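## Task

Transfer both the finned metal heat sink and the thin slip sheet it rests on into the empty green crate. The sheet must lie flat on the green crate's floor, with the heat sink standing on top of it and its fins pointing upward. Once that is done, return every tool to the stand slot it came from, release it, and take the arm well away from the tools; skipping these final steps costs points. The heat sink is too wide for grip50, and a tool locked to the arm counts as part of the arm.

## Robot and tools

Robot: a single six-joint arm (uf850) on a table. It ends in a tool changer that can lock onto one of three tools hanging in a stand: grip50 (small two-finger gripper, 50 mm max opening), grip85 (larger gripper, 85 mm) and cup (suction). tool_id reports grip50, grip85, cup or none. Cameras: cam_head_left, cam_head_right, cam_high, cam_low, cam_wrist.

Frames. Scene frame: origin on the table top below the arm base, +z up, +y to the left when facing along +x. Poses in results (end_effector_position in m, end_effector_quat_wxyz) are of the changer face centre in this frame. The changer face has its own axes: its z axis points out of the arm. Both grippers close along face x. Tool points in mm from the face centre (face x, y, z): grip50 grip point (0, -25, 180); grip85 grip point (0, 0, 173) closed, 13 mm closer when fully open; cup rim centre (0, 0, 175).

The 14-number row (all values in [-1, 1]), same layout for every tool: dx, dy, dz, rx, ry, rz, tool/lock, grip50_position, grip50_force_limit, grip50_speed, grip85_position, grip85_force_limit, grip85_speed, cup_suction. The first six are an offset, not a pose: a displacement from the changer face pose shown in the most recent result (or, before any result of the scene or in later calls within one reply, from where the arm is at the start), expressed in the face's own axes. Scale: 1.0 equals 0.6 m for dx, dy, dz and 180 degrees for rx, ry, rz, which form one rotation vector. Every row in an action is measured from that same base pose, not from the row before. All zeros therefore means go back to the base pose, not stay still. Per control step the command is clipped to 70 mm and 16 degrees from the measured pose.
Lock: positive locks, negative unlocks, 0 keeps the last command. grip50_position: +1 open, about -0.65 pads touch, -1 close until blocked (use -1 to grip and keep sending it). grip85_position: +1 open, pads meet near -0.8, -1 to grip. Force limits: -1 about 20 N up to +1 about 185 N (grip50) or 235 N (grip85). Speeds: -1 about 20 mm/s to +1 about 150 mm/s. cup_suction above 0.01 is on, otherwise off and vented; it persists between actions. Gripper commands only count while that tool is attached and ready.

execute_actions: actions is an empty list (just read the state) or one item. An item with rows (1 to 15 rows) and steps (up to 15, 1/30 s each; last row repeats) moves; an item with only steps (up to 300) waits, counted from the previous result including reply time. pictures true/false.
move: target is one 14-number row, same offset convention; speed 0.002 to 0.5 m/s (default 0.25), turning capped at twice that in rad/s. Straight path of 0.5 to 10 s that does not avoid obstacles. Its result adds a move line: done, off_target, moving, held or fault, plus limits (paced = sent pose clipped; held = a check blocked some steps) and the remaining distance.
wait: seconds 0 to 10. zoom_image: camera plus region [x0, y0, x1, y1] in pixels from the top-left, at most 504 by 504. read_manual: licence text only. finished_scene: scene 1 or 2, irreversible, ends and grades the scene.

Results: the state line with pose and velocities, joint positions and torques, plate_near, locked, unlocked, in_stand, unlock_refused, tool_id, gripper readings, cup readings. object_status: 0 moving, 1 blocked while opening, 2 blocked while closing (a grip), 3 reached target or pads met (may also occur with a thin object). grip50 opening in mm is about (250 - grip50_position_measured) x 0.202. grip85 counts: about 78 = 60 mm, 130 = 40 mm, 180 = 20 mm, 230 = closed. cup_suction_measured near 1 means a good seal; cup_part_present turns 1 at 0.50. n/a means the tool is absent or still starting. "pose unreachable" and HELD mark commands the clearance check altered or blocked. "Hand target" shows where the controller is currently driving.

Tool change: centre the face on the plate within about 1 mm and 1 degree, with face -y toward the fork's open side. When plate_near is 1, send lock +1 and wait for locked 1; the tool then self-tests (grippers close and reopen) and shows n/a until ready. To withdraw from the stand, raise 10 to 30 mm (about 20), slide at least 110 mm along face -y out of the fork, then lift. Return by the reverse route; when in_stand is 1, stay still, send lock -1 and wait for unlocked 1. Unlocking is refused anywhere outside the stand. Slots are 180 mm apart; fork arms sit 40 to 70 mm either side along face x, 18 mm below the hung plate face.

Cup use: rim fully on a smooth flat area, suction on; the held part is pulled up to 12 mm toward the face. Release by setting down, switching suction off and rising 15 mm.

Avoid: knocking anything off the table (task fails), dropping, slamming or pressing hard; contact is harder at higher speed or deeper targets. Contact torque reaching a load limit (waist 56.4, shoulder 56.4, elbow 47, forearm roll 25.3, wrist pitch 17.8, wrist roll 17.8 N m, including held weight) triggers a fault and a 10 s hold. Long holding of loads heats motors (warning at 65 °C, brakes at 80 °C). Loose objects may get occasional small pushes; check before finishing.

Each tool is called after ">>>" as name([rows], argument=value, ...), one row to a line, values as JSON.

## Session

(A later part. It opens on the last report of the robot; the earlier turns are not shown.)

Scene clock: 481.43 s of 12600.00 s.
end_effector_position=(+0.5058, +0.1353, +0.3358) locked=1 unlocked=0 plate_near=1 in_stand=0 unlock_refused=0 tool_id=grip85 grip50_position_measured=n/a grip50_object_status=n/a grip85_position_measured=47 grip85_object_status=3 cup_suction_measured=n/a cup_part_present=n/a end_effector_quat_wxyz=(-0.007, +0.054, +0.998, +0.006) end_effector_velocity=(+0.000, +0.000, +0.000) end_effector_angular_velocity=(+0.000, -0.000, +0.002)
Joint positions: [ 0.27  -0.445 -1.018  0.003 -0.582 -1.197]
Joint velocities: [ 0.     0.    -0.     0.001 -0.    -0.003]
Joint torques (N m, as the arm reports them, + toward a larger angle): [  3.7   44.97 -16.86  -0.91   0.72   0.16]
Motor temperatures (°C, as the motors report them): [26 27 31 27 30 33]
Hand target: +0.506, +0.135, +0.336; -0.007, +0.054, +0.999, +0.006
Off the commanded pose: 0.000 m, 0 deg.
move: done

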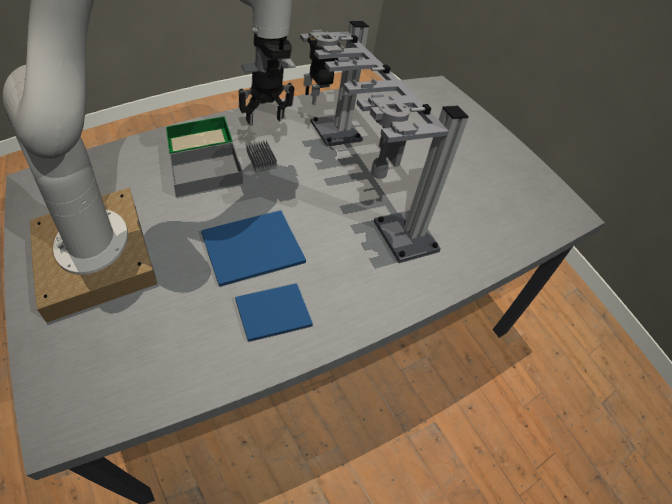

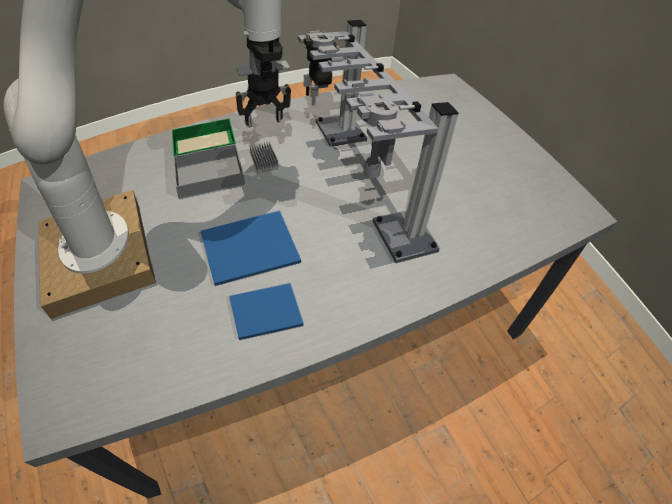

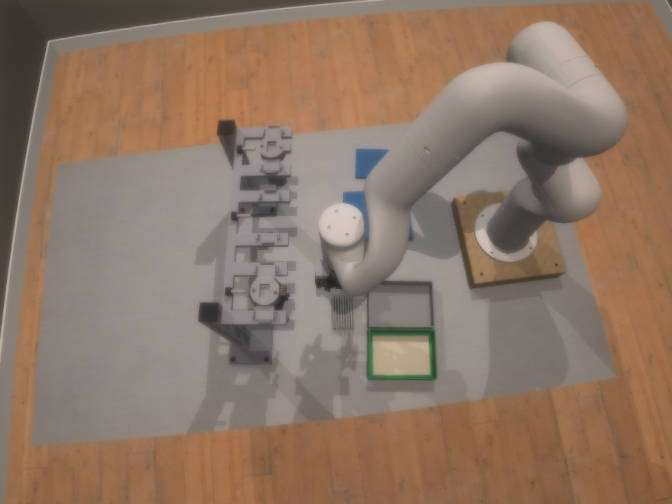

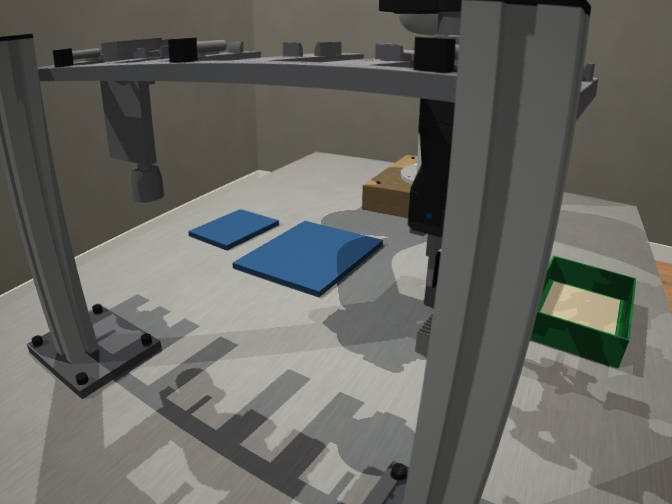

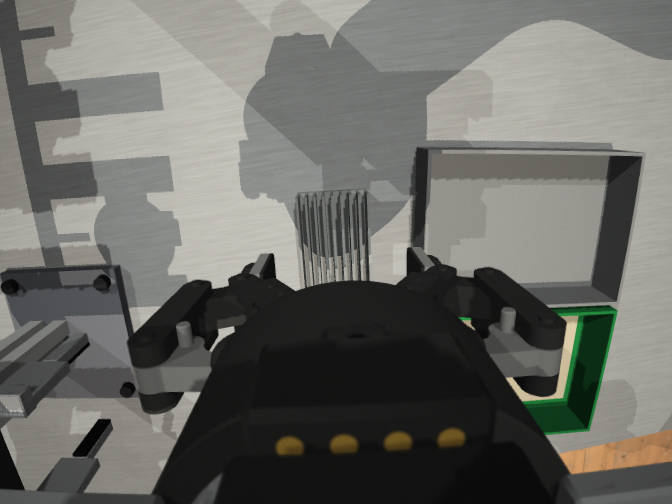

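>>> move(target=[0,0,0.16,0,0,0,0,0,0,0,0.65,0,0,0], speed=0.1)

Scene clock: 490.50 s of 12600.00 s.
end_effector_position=(+0.5051, +0.1366, +0.2402) locked=1 unlocked=0 plate_near=1 in_stand=0 unlock_refused=0 tool_id=grip85 grip50_position_measured=n/a grip50_object_status=n/a grip85_position_measured=47 grip85_object_status=3 cup_suction_measured=n/a cup_part_present=n/a end_effector_quat_wxyz=(-0.006, +0.054, +0.998, +0.007) end_effector_velocity=(-0.001, -0.000, -0.001) end_effector_angular_velocity=(-0.001, +0.002, +0.001)
Joint positions: [ 0.27  -0.616 -1.001  0.004 -0.393 -1.197]
Joint velocities: [-0.    -0.     0.001  0.    -0.001 -0.001]
Joint torques (N m, as the arm reports them, + toward a larger angle): [  4.55  46.26 -14.24  -1.13   0.54   0.22]
Motor temperatures (°C, as the motors report them): [26 27 31 27 30 33]
Hand target: +0.505, +0.137, +0.240; -0.007, +0.054, +0.998, +0.006
Off the commanded pose: 0.001 m, 0 deg.
move: done

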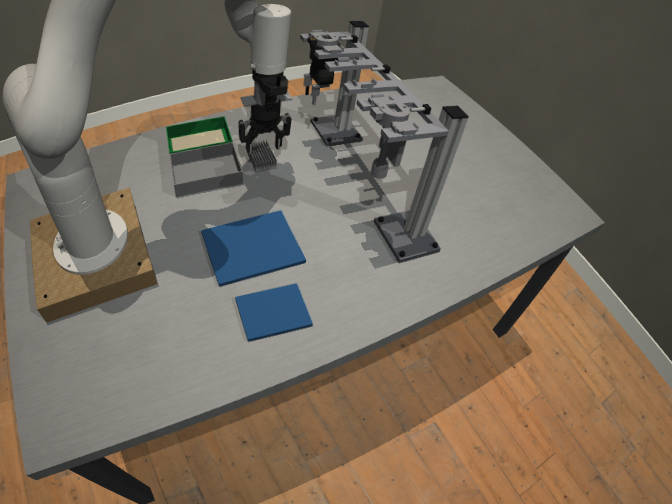

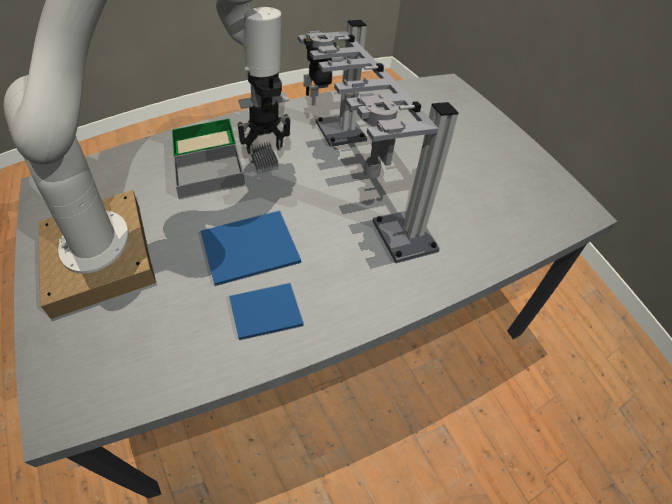

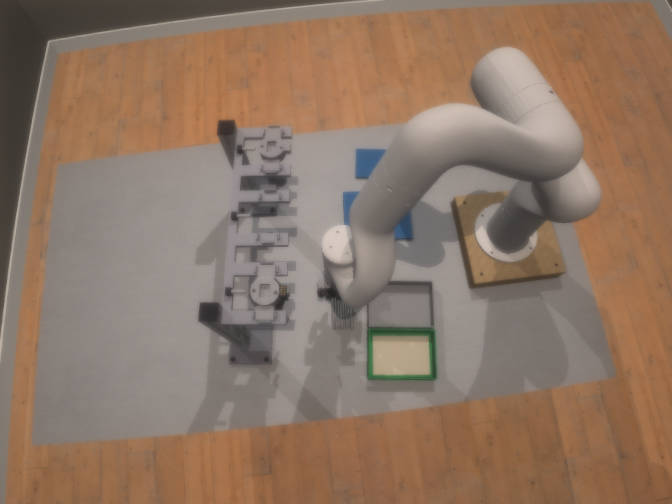

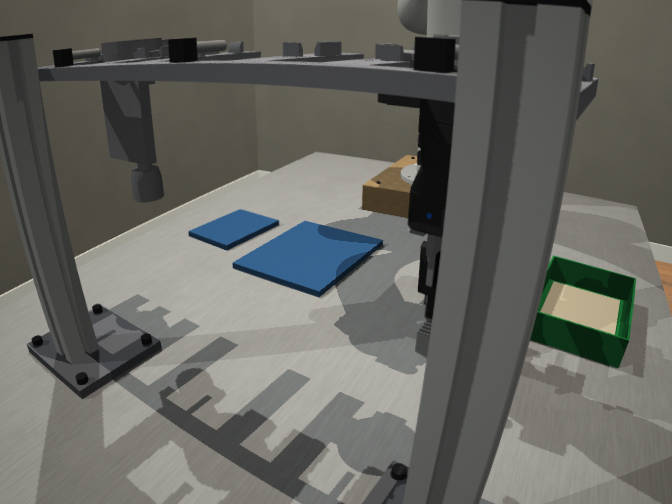

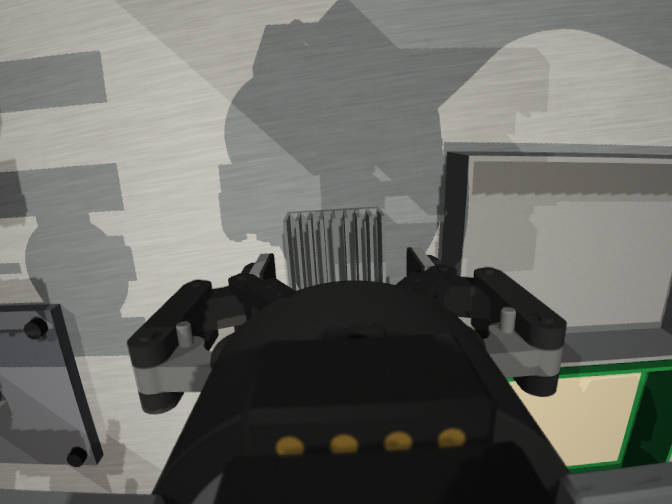

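>>> move(target=[-0.002,-0.004,0.0795,0,0,0,0,0,0,0,0.65,0,0,0], speed=0.04)

>>> move(target=[0,0,0,0,0,0,0,0,0,0,-1,0,-0.5,0])

Scene clock: 510.97 s of 12600.00 s.
end_effector_position=(+0.5058, +0.1348, +0.1926) locked=1 unlocked=0 plate_near=1 in_stand=0 unlock_refused=0 tool_id=grip85 grip50_position_measured=n/a grip50_object_status=n/a grip85_position_measured=47 grip85_object_status=3 cup_suction_measured=n/a cup_part_present=n/a end_effector_quat_wxyz=(-0.006, +0.054, +0.998, +0.007) end_effector_velocity=(+0.001, +0.000, +0.001) end_effector_angular_velocity=(+0.001, -0.004, +0.001)
Joint positions: [ 0.265 -0.713 -1.014  0.005 -0.307 -1.203]
Joint velocities: [ 0.     0.001 -0.001  0.     0.002 -0.   ]
Joint torques (N m, as the arm reports them, + toward a larger angle): [  3.13  50.25 -12.78  -0.46   0.74   0.1 ]
Motor temperatures (°C, as the motors report them): [26 27 31 27 30 33]
Hand target: +0.506, +0.135, +0.192; -0.006, +0.054, +0.998, +0.006
Off the commanded pose: 0.000 m, 0 deg.
move: done

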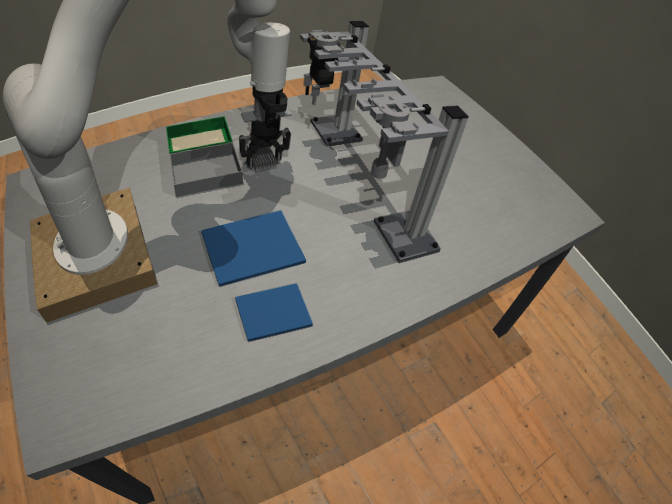

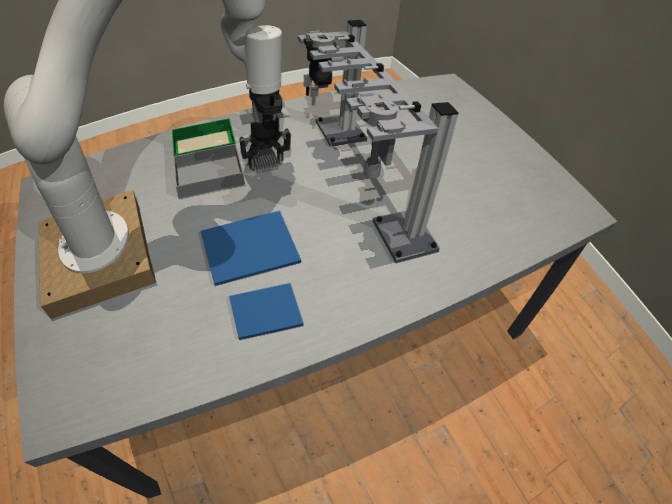

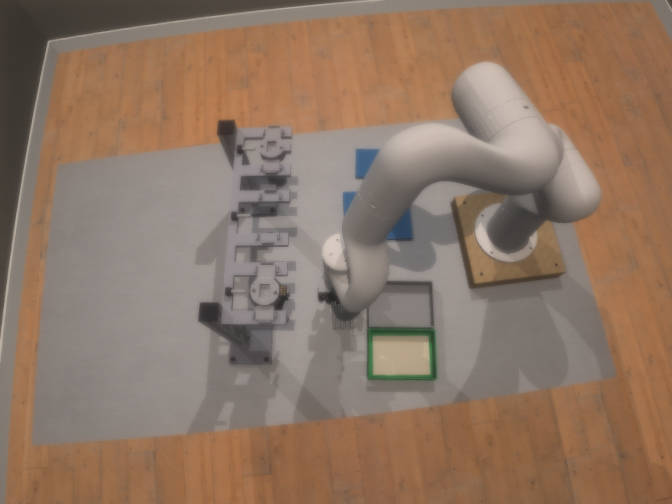

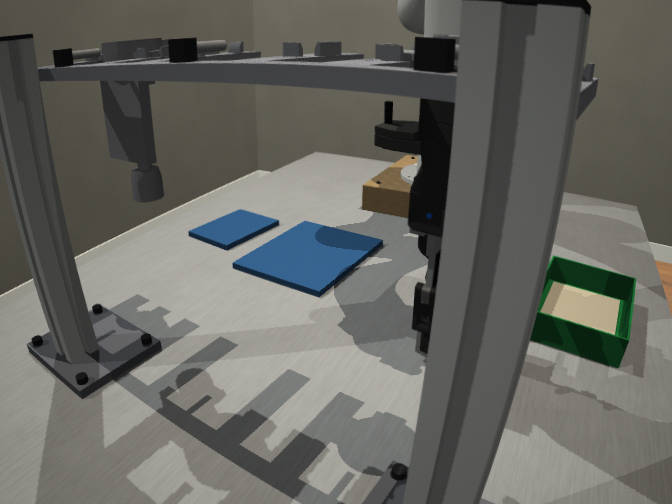

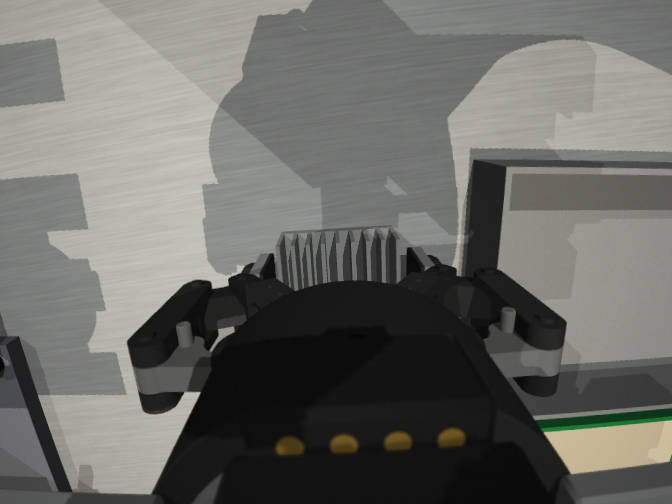

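Scene clock: 511.53 s of 12600.00 s.
end_effector_position=(+0.5060, +0.1348, +0.1930) locked=1 unlocked=0 plate_near=1 in_stand=0 unlock_refused=0 tool_id=grip85 grip50_position_measured=n/a grip50_object_status=n/a grip85_position_measured=81 grip85_object_status=2 cup_suction_measured=n/a cup_part_present=n/a end_effector_quat_wxyz=(-0.006, +0.054, +0.998, +0.007) end_effector_velocity=(+0.000, -0.000, -0.000) end_effector_angular_velocity=(+0.000, -0.000, -0.000)
Joint positions: [ 0.265 -0.713 -1.014  0.005 -0.308 -1.203]
Joint velocities: [-0. -0.  0.  0.  0. -0.]
Joint torques (N m, as the arm reports them, + toward a larger angle): [  4.61  45.95 -11.77  -1.08   1.39   0.41]
Motor temperatures (°C, as the motors report them): [26 27 31 27 30 33]
Hand target: +0.506, +0.135, +0.193; -0.006, +0.054, +0.998, +0.007
Off the commanded pose: 0.000 m, 0 deg.
move: done

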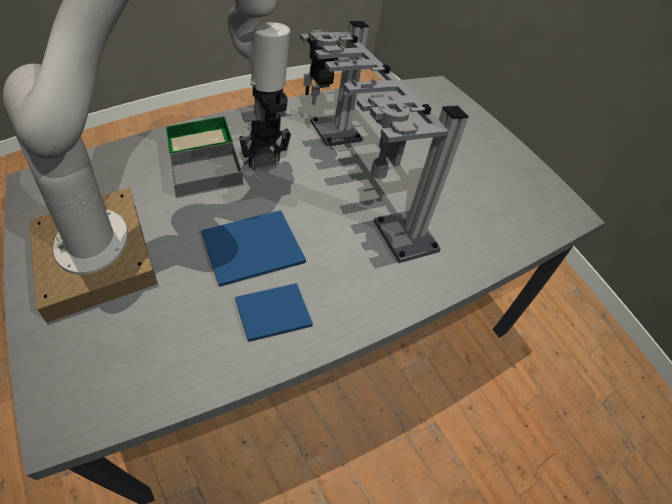

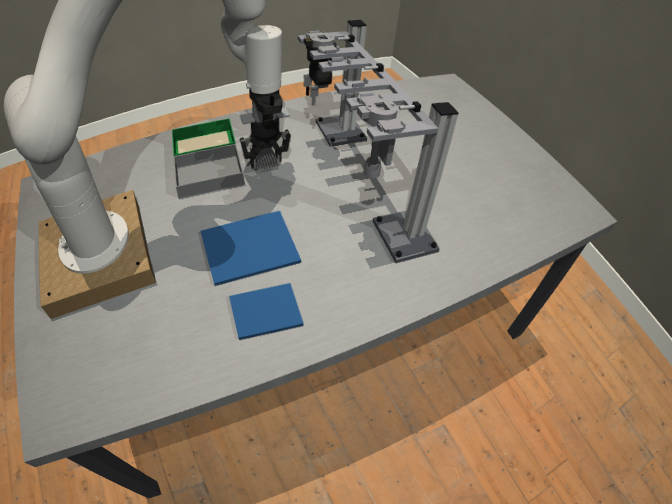

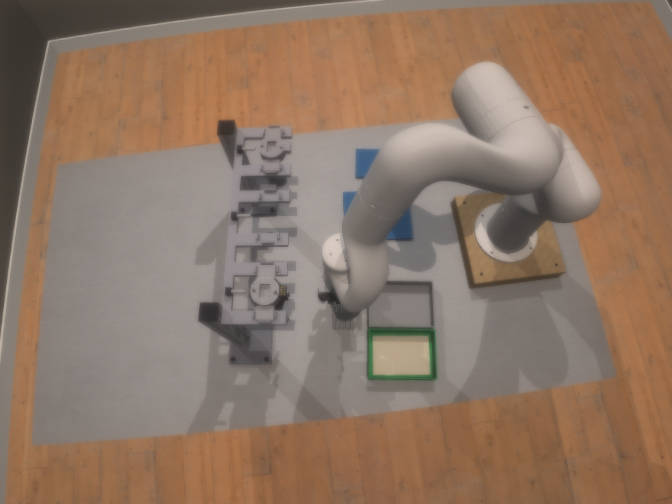

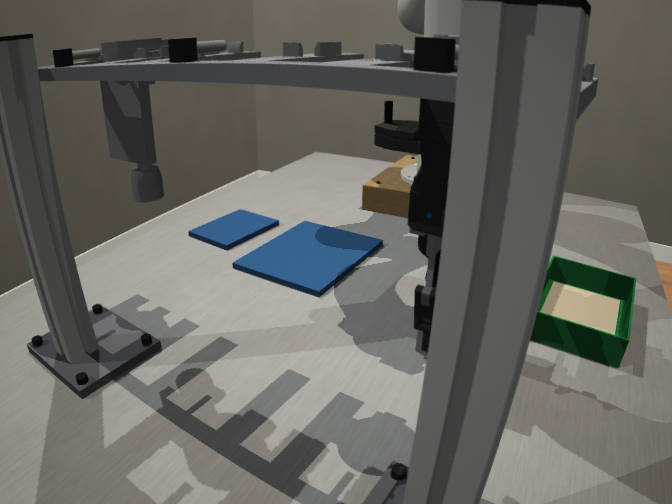

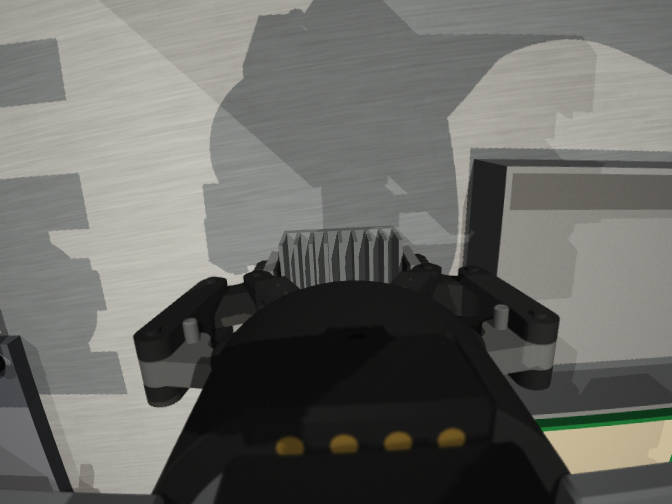

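>>> move(target=[0,0,-0.14,0,0,0,0,0,0,0,-1,0,-0.5,0], speed=0.1)

>>> move(target=[0.286,0.2635,0,0,0,0,0,0,0,0,-1,0,-0.5,0], speed=0.15)

Scene clock: 526.93 s of 12600.00 s.
end_effector_position=(+0.5064, +0.1336, +0.2765) locked=1 unlocked=0 plate_near=1 in_stand=0 unlock_refused=0 tool_id=grip85 grip50_position_measured=n/a grip50_object_status=n/a grip85_position_measured=81 grip85_object_status=2 cup_suction_measured=n/a cup_part_present=n/a end_effector_quat_wxyz=(-0.007, +0.054, +0.998, +0.007) end_effector_velocity=(+0.001, +0.000, +0.001) end_effector_angular_velocity=(+0.001, -0.003, -0.000)
Joint positions: [ 0.265 -0.547 -1.002  0.004 -0.463 -1.202]
Joint velocities: [ 0.     0.    -0.001  0.     0.001 -0.   ]
Joint torques (N m, as the arm reports them, + toward a larger angle): [  4.84  49.06 -15.75  -0.99   0.76   0.01]
Motor temperatures (°C, as the motors report them): [26 27 31 27 30 33]
Hand target: +0.507, +0.134, +0.277; -0.006, +0.054, +0.998, +0.007
Off the commanded pose: 0.001 m, 0 deg.
move: done

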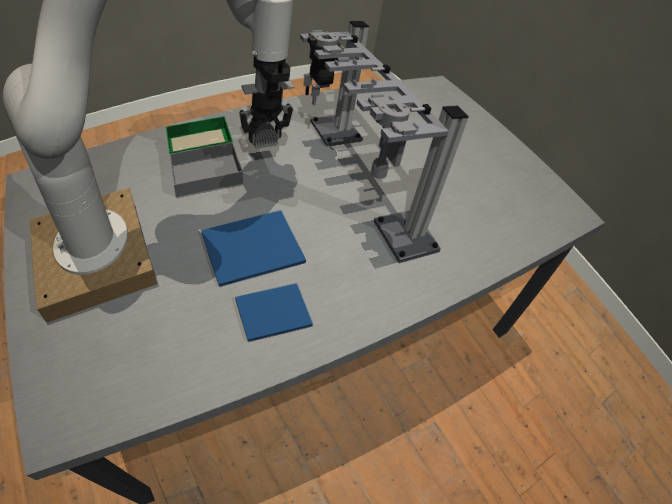

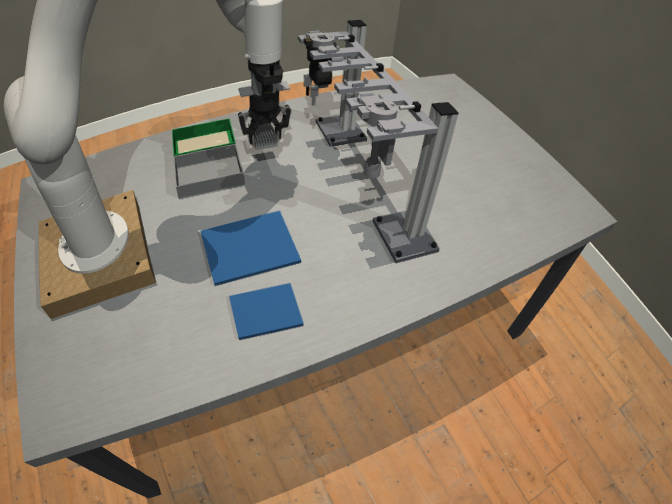

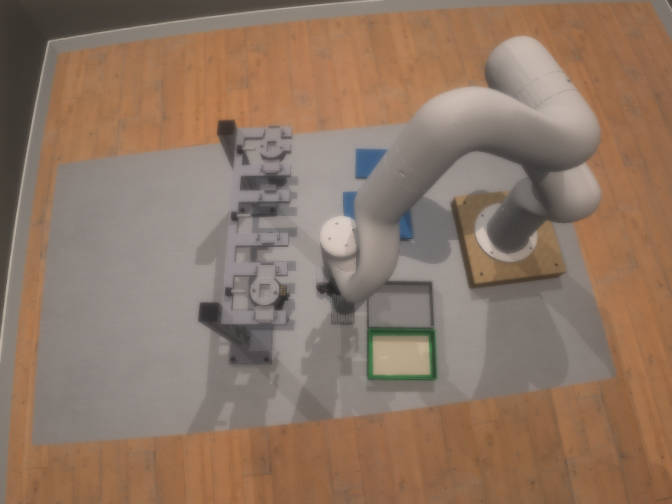

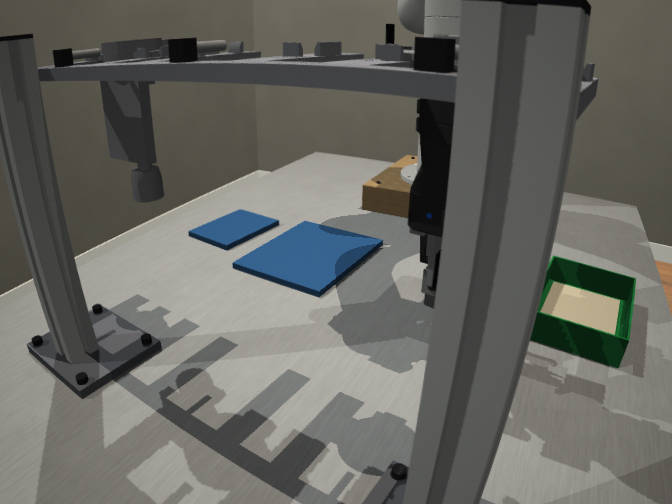

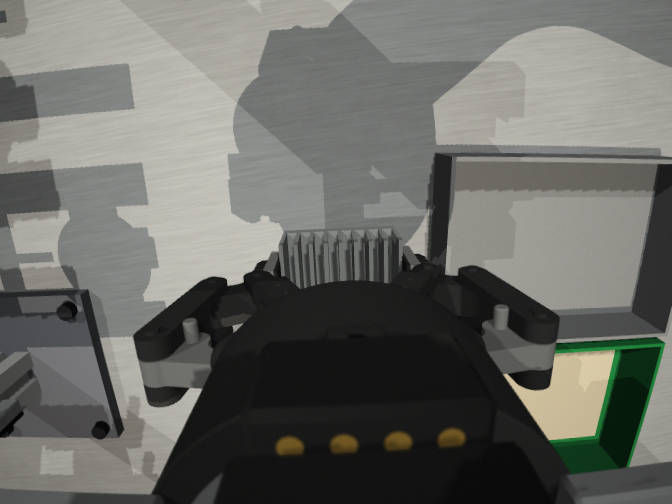

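Scene clock: 528.83 s of 12600.00 s.
end_effector_position=(+0.3527, +0.3080, +0.2802) locked=1 unlocked=0 plate_near=1 in_stand=0 unlock_refused=0 tool_id=grip85 grip50_position_measured=n/a grip50_object_status=n/a grip85_position_measured=81 grip85_object_status=2 cup_suction_measured=n/a cup_part_present=n/a end_effector_quat_wxyz=(-0.006, +0.054, +0.998, +0.005) end_effector_velocity=(-0.000, +0.000, +0.000) end_effector_angular_velocity=(-0.000, +0.000, -0.001)
Joint positions: [ 0.725 -0.445 -0.841  0.005 -0.403 -0.743]
Joint velocities: [ 0.001  0.     0.    -0.    -0.     0.002]
Joint torques (N m, as the arm reports them, + toward a larger angle): [  2.94  43.14 -15.39  -0.64   1.02   0.14]
Motor temperatures (°C, as the motors report them): [26 27 31 27 30 33]
Hand target: +0.352, +0.308, +0.280; -0.006, +0.054, +0.999, +0.005
Off the commanded pose: 0.001 m, 0 deg.
move: done

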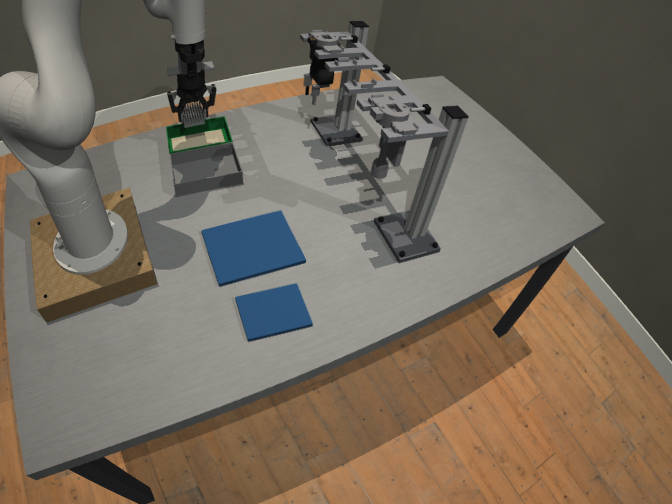

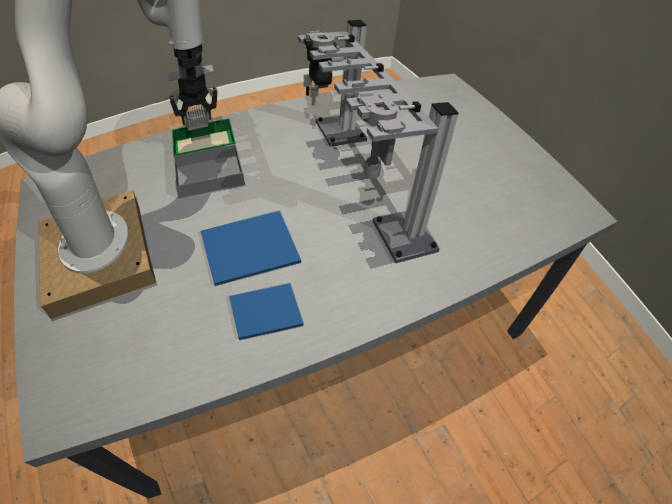

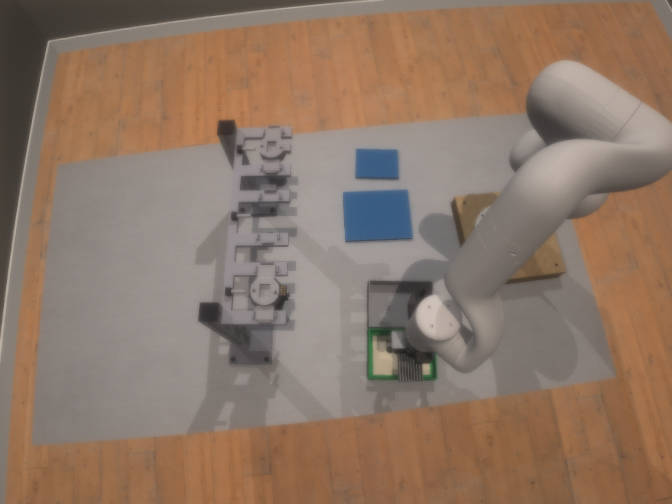

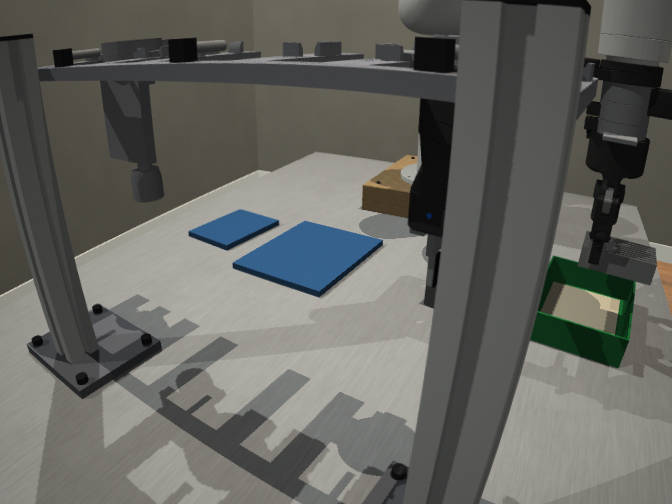

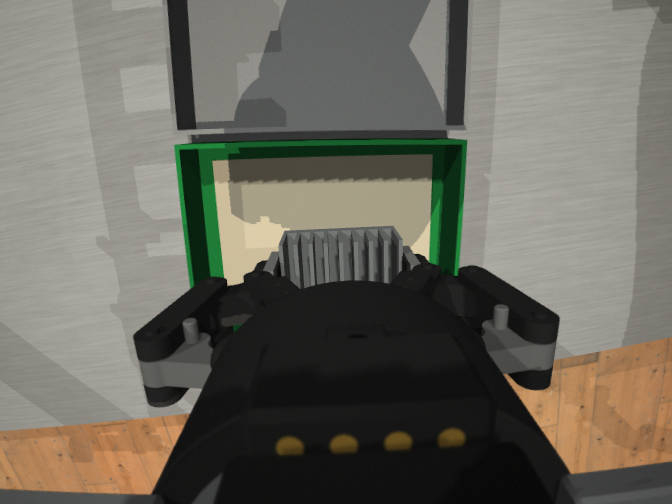

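>>> move(target=[0,-0.04,0.025,0,0,0,0,0,0,0,-1,0,-0.5,0], speed=0.04)

>>> zoom_image(camera="cam_high", region=[340,270,500,400])

>>> zoom_image(camera="cam_low", region=[512,200,672,380])

Scene clock: 549.97 s of 12600.00 s.
end_effector_position=(+0.3501, +0.2845, +0.2650) locked=1 unlocked=0 plate_near=1 in_stand=0 unlock_refused=0 tool_id=grip85 grip50_position_measured=n/a grip50_object_status=n/a grip85_position_measured=81 grip85_object_status=2 cup_suction_measured=n/a cup_part_present=n/a end_effector_quat_wxyz=(-0.006, +0.054, +0.998, +0.005) end_effector_velocity=(+0.000, +0.001, +0.000) end_effector_angular_velocity=(+0.002, -0.002, +0.001)
Joint positions: [ 0.689 -0.445 -0.791  0.006 -0.352 -0.779]
Joint velocities: [ 0.     0.001 -0.001  0.     0.001 -0.   ]
Joint torques (N m, as the arm reports them, + toward a larger angle): [  2.21  41.74 -14.11  -0.92   0.88   0.14]
Motor temperatures (°C, as the motors report them): [26 27 31 27 30 33]
Hand target: +0.350, +0.284, +0.265; -0.006, +0.054, +0.998, +0.005
Off the commanded pose: 0.000 m, 0 deg.
move: done

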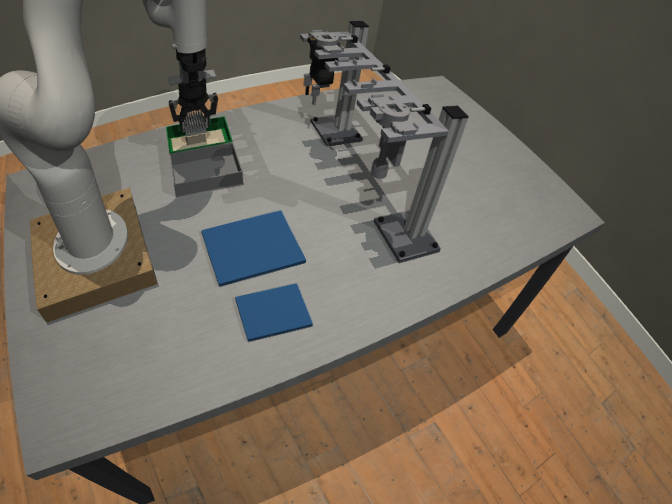

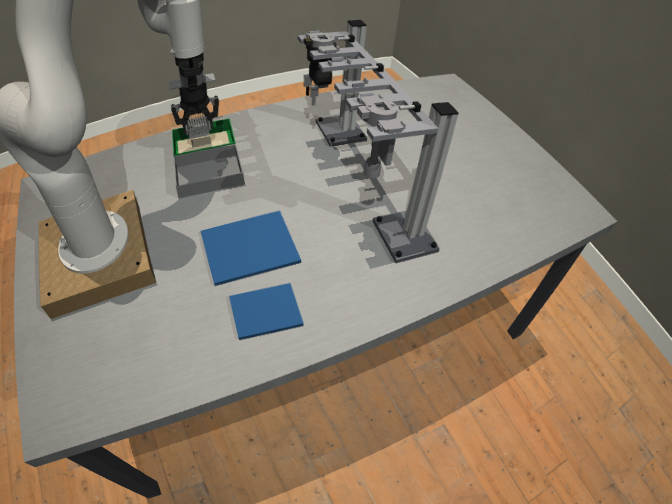

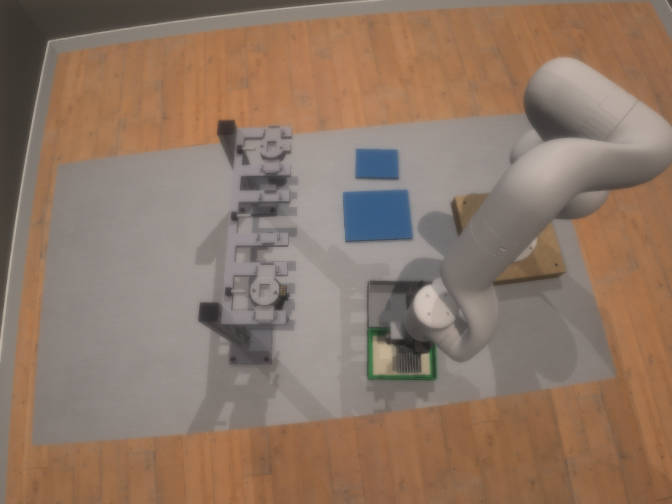

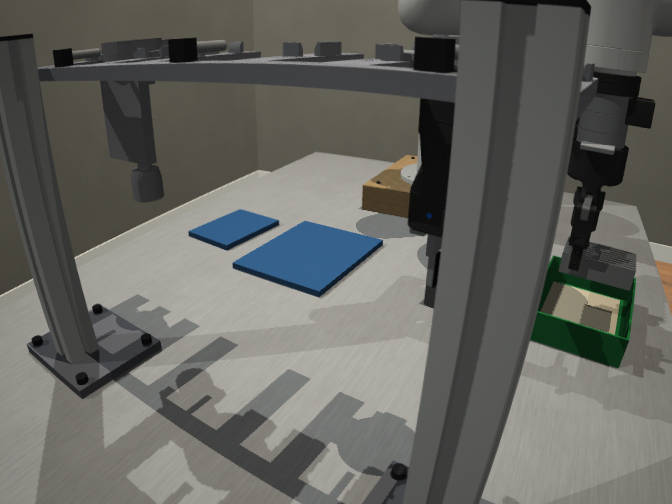

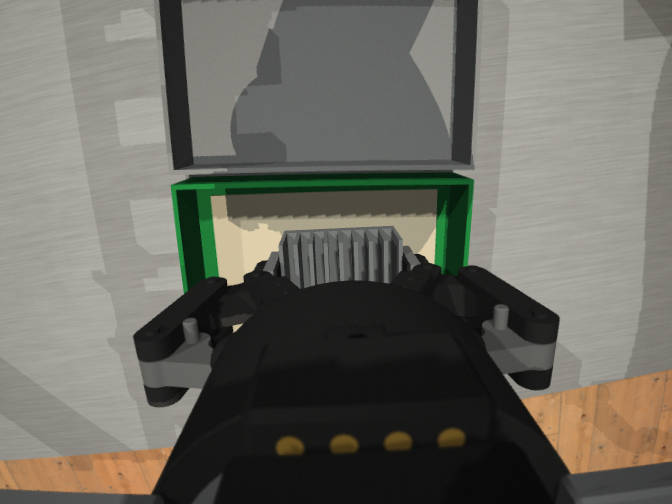

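Region (340, 270, 500, 400) of cam_high's 672x504 image, scaled by 3.150, with more detail than that image has; it fills the top 410 rows of this view, and the rest is white.

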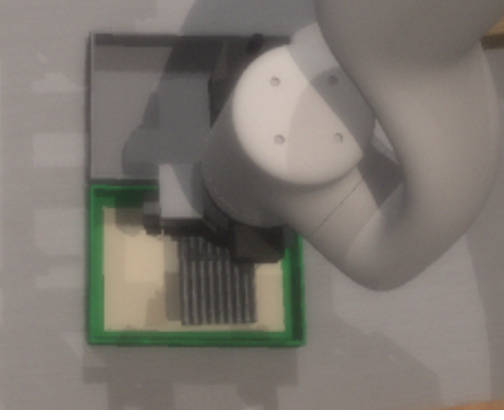

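Region (512, 200, 672, 380) of cam_low's 672x504 image, scaled by 2.800, with more detail than that image has.

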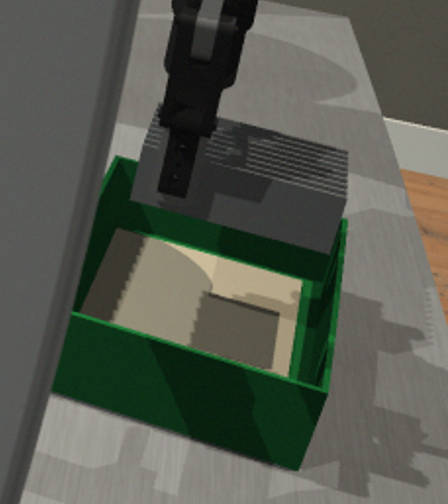

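>>> move(target=[-0.003,0.005,0.05,0,0,0,0,0,0,0,-1,0,-0.5,0], speed=0.03)

>>> zoom_image(camera="cam_high", region=[340,270,500,400])

>>> zoom_image(camera="cam_low", region=[512,200,672,380])

Scene clock: 564.20 s of 12600.00 s.
end_effector_position=(+0.3520, +0.2877, +0.2351) locked=1 unlocked=0 plate_near=1 in_stand=0 unlock_refused=0 tool_id=grip85 grip50_position_measured=n/a grip50_object_status=n/a grip85_position_measured=81 grip85_object_status=2 cup_suction_measured=n/a cup_part_present=n/a end_effector_quat_wxyz=(-0.006, +0.054, +0.998, +0.005) end_effector_velocity=(+0.001, +0.000, +0.000) end_effector_angular_velocity=(+0.002, -0.002, -0.000)
Joint positions: [ 0.691 -0.518 -0.803  0.007 -0.291 -0.778]
Joint velocities: [-0.     0.001 -0.001  0.     0.001  0.   ]
Joint torques (N m, as the arm reports them, + toward a larger angle): [  2.66  44.51 -12.93  -0.54   0.6    0.27]
Motor temperatures (°C, as the motors report them): [26 27 31 27 30 33]
Hand target: +0.352, +0.288, +0.235; -0.006, +0.054, +0.998, +0.005
Off the commanded pose: 0.000 m, 0 deg.
move: done

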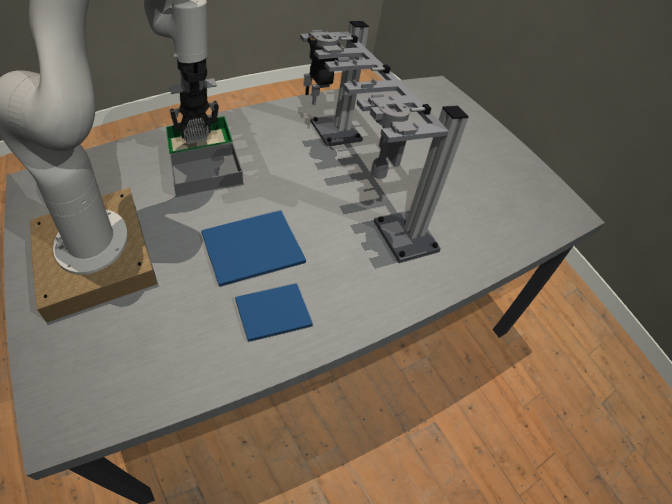

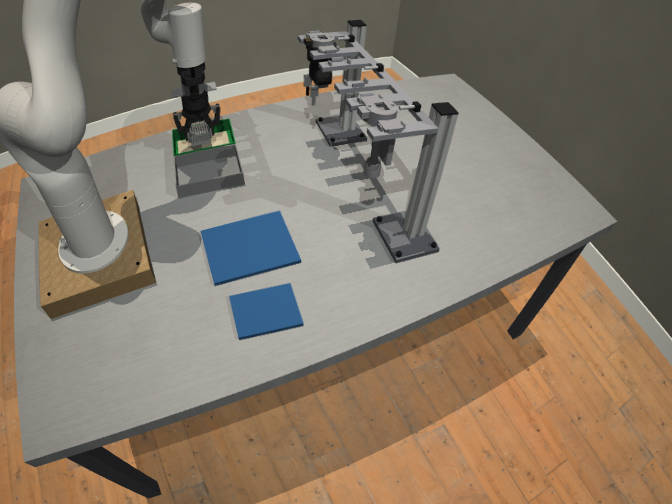

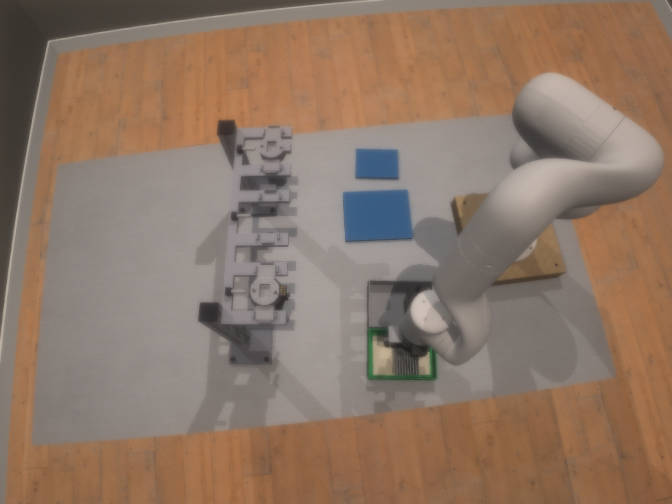

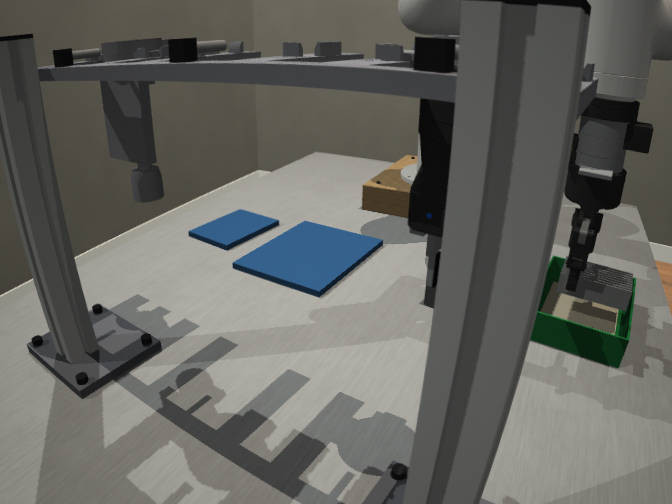

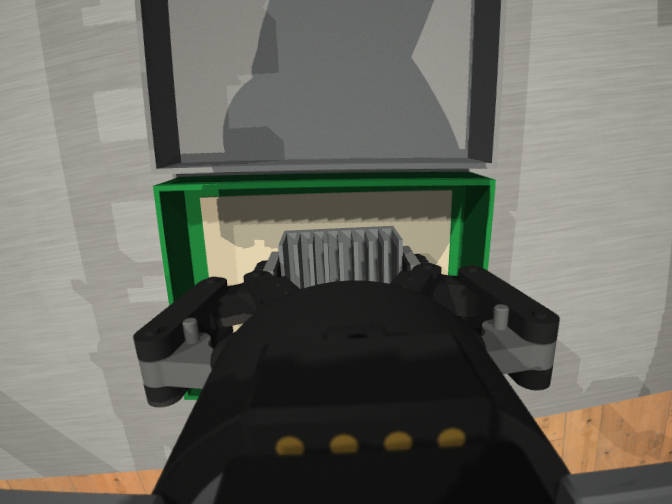

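Region (340, 270, 500, 400) of cam_high's 672x504 image, scaled by 3.150, with more detail than that image has; it fills the top 410 rows of this view, and the rest is white.

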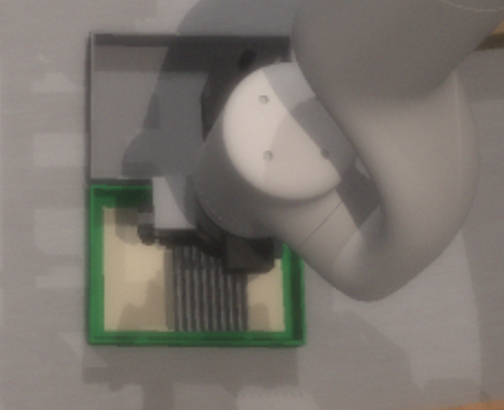

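Region (512, 200, 672, 380) of cam_low's 672x504 image, scaled by 2.800, with more detail than that image has.

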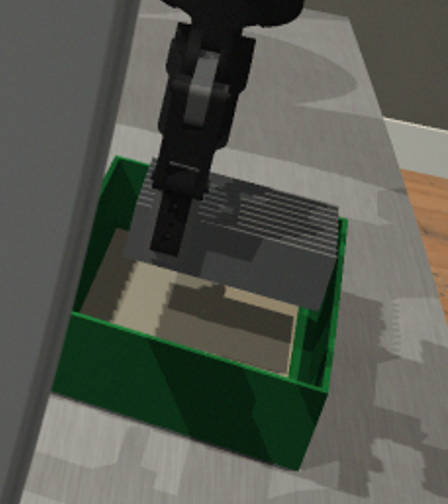

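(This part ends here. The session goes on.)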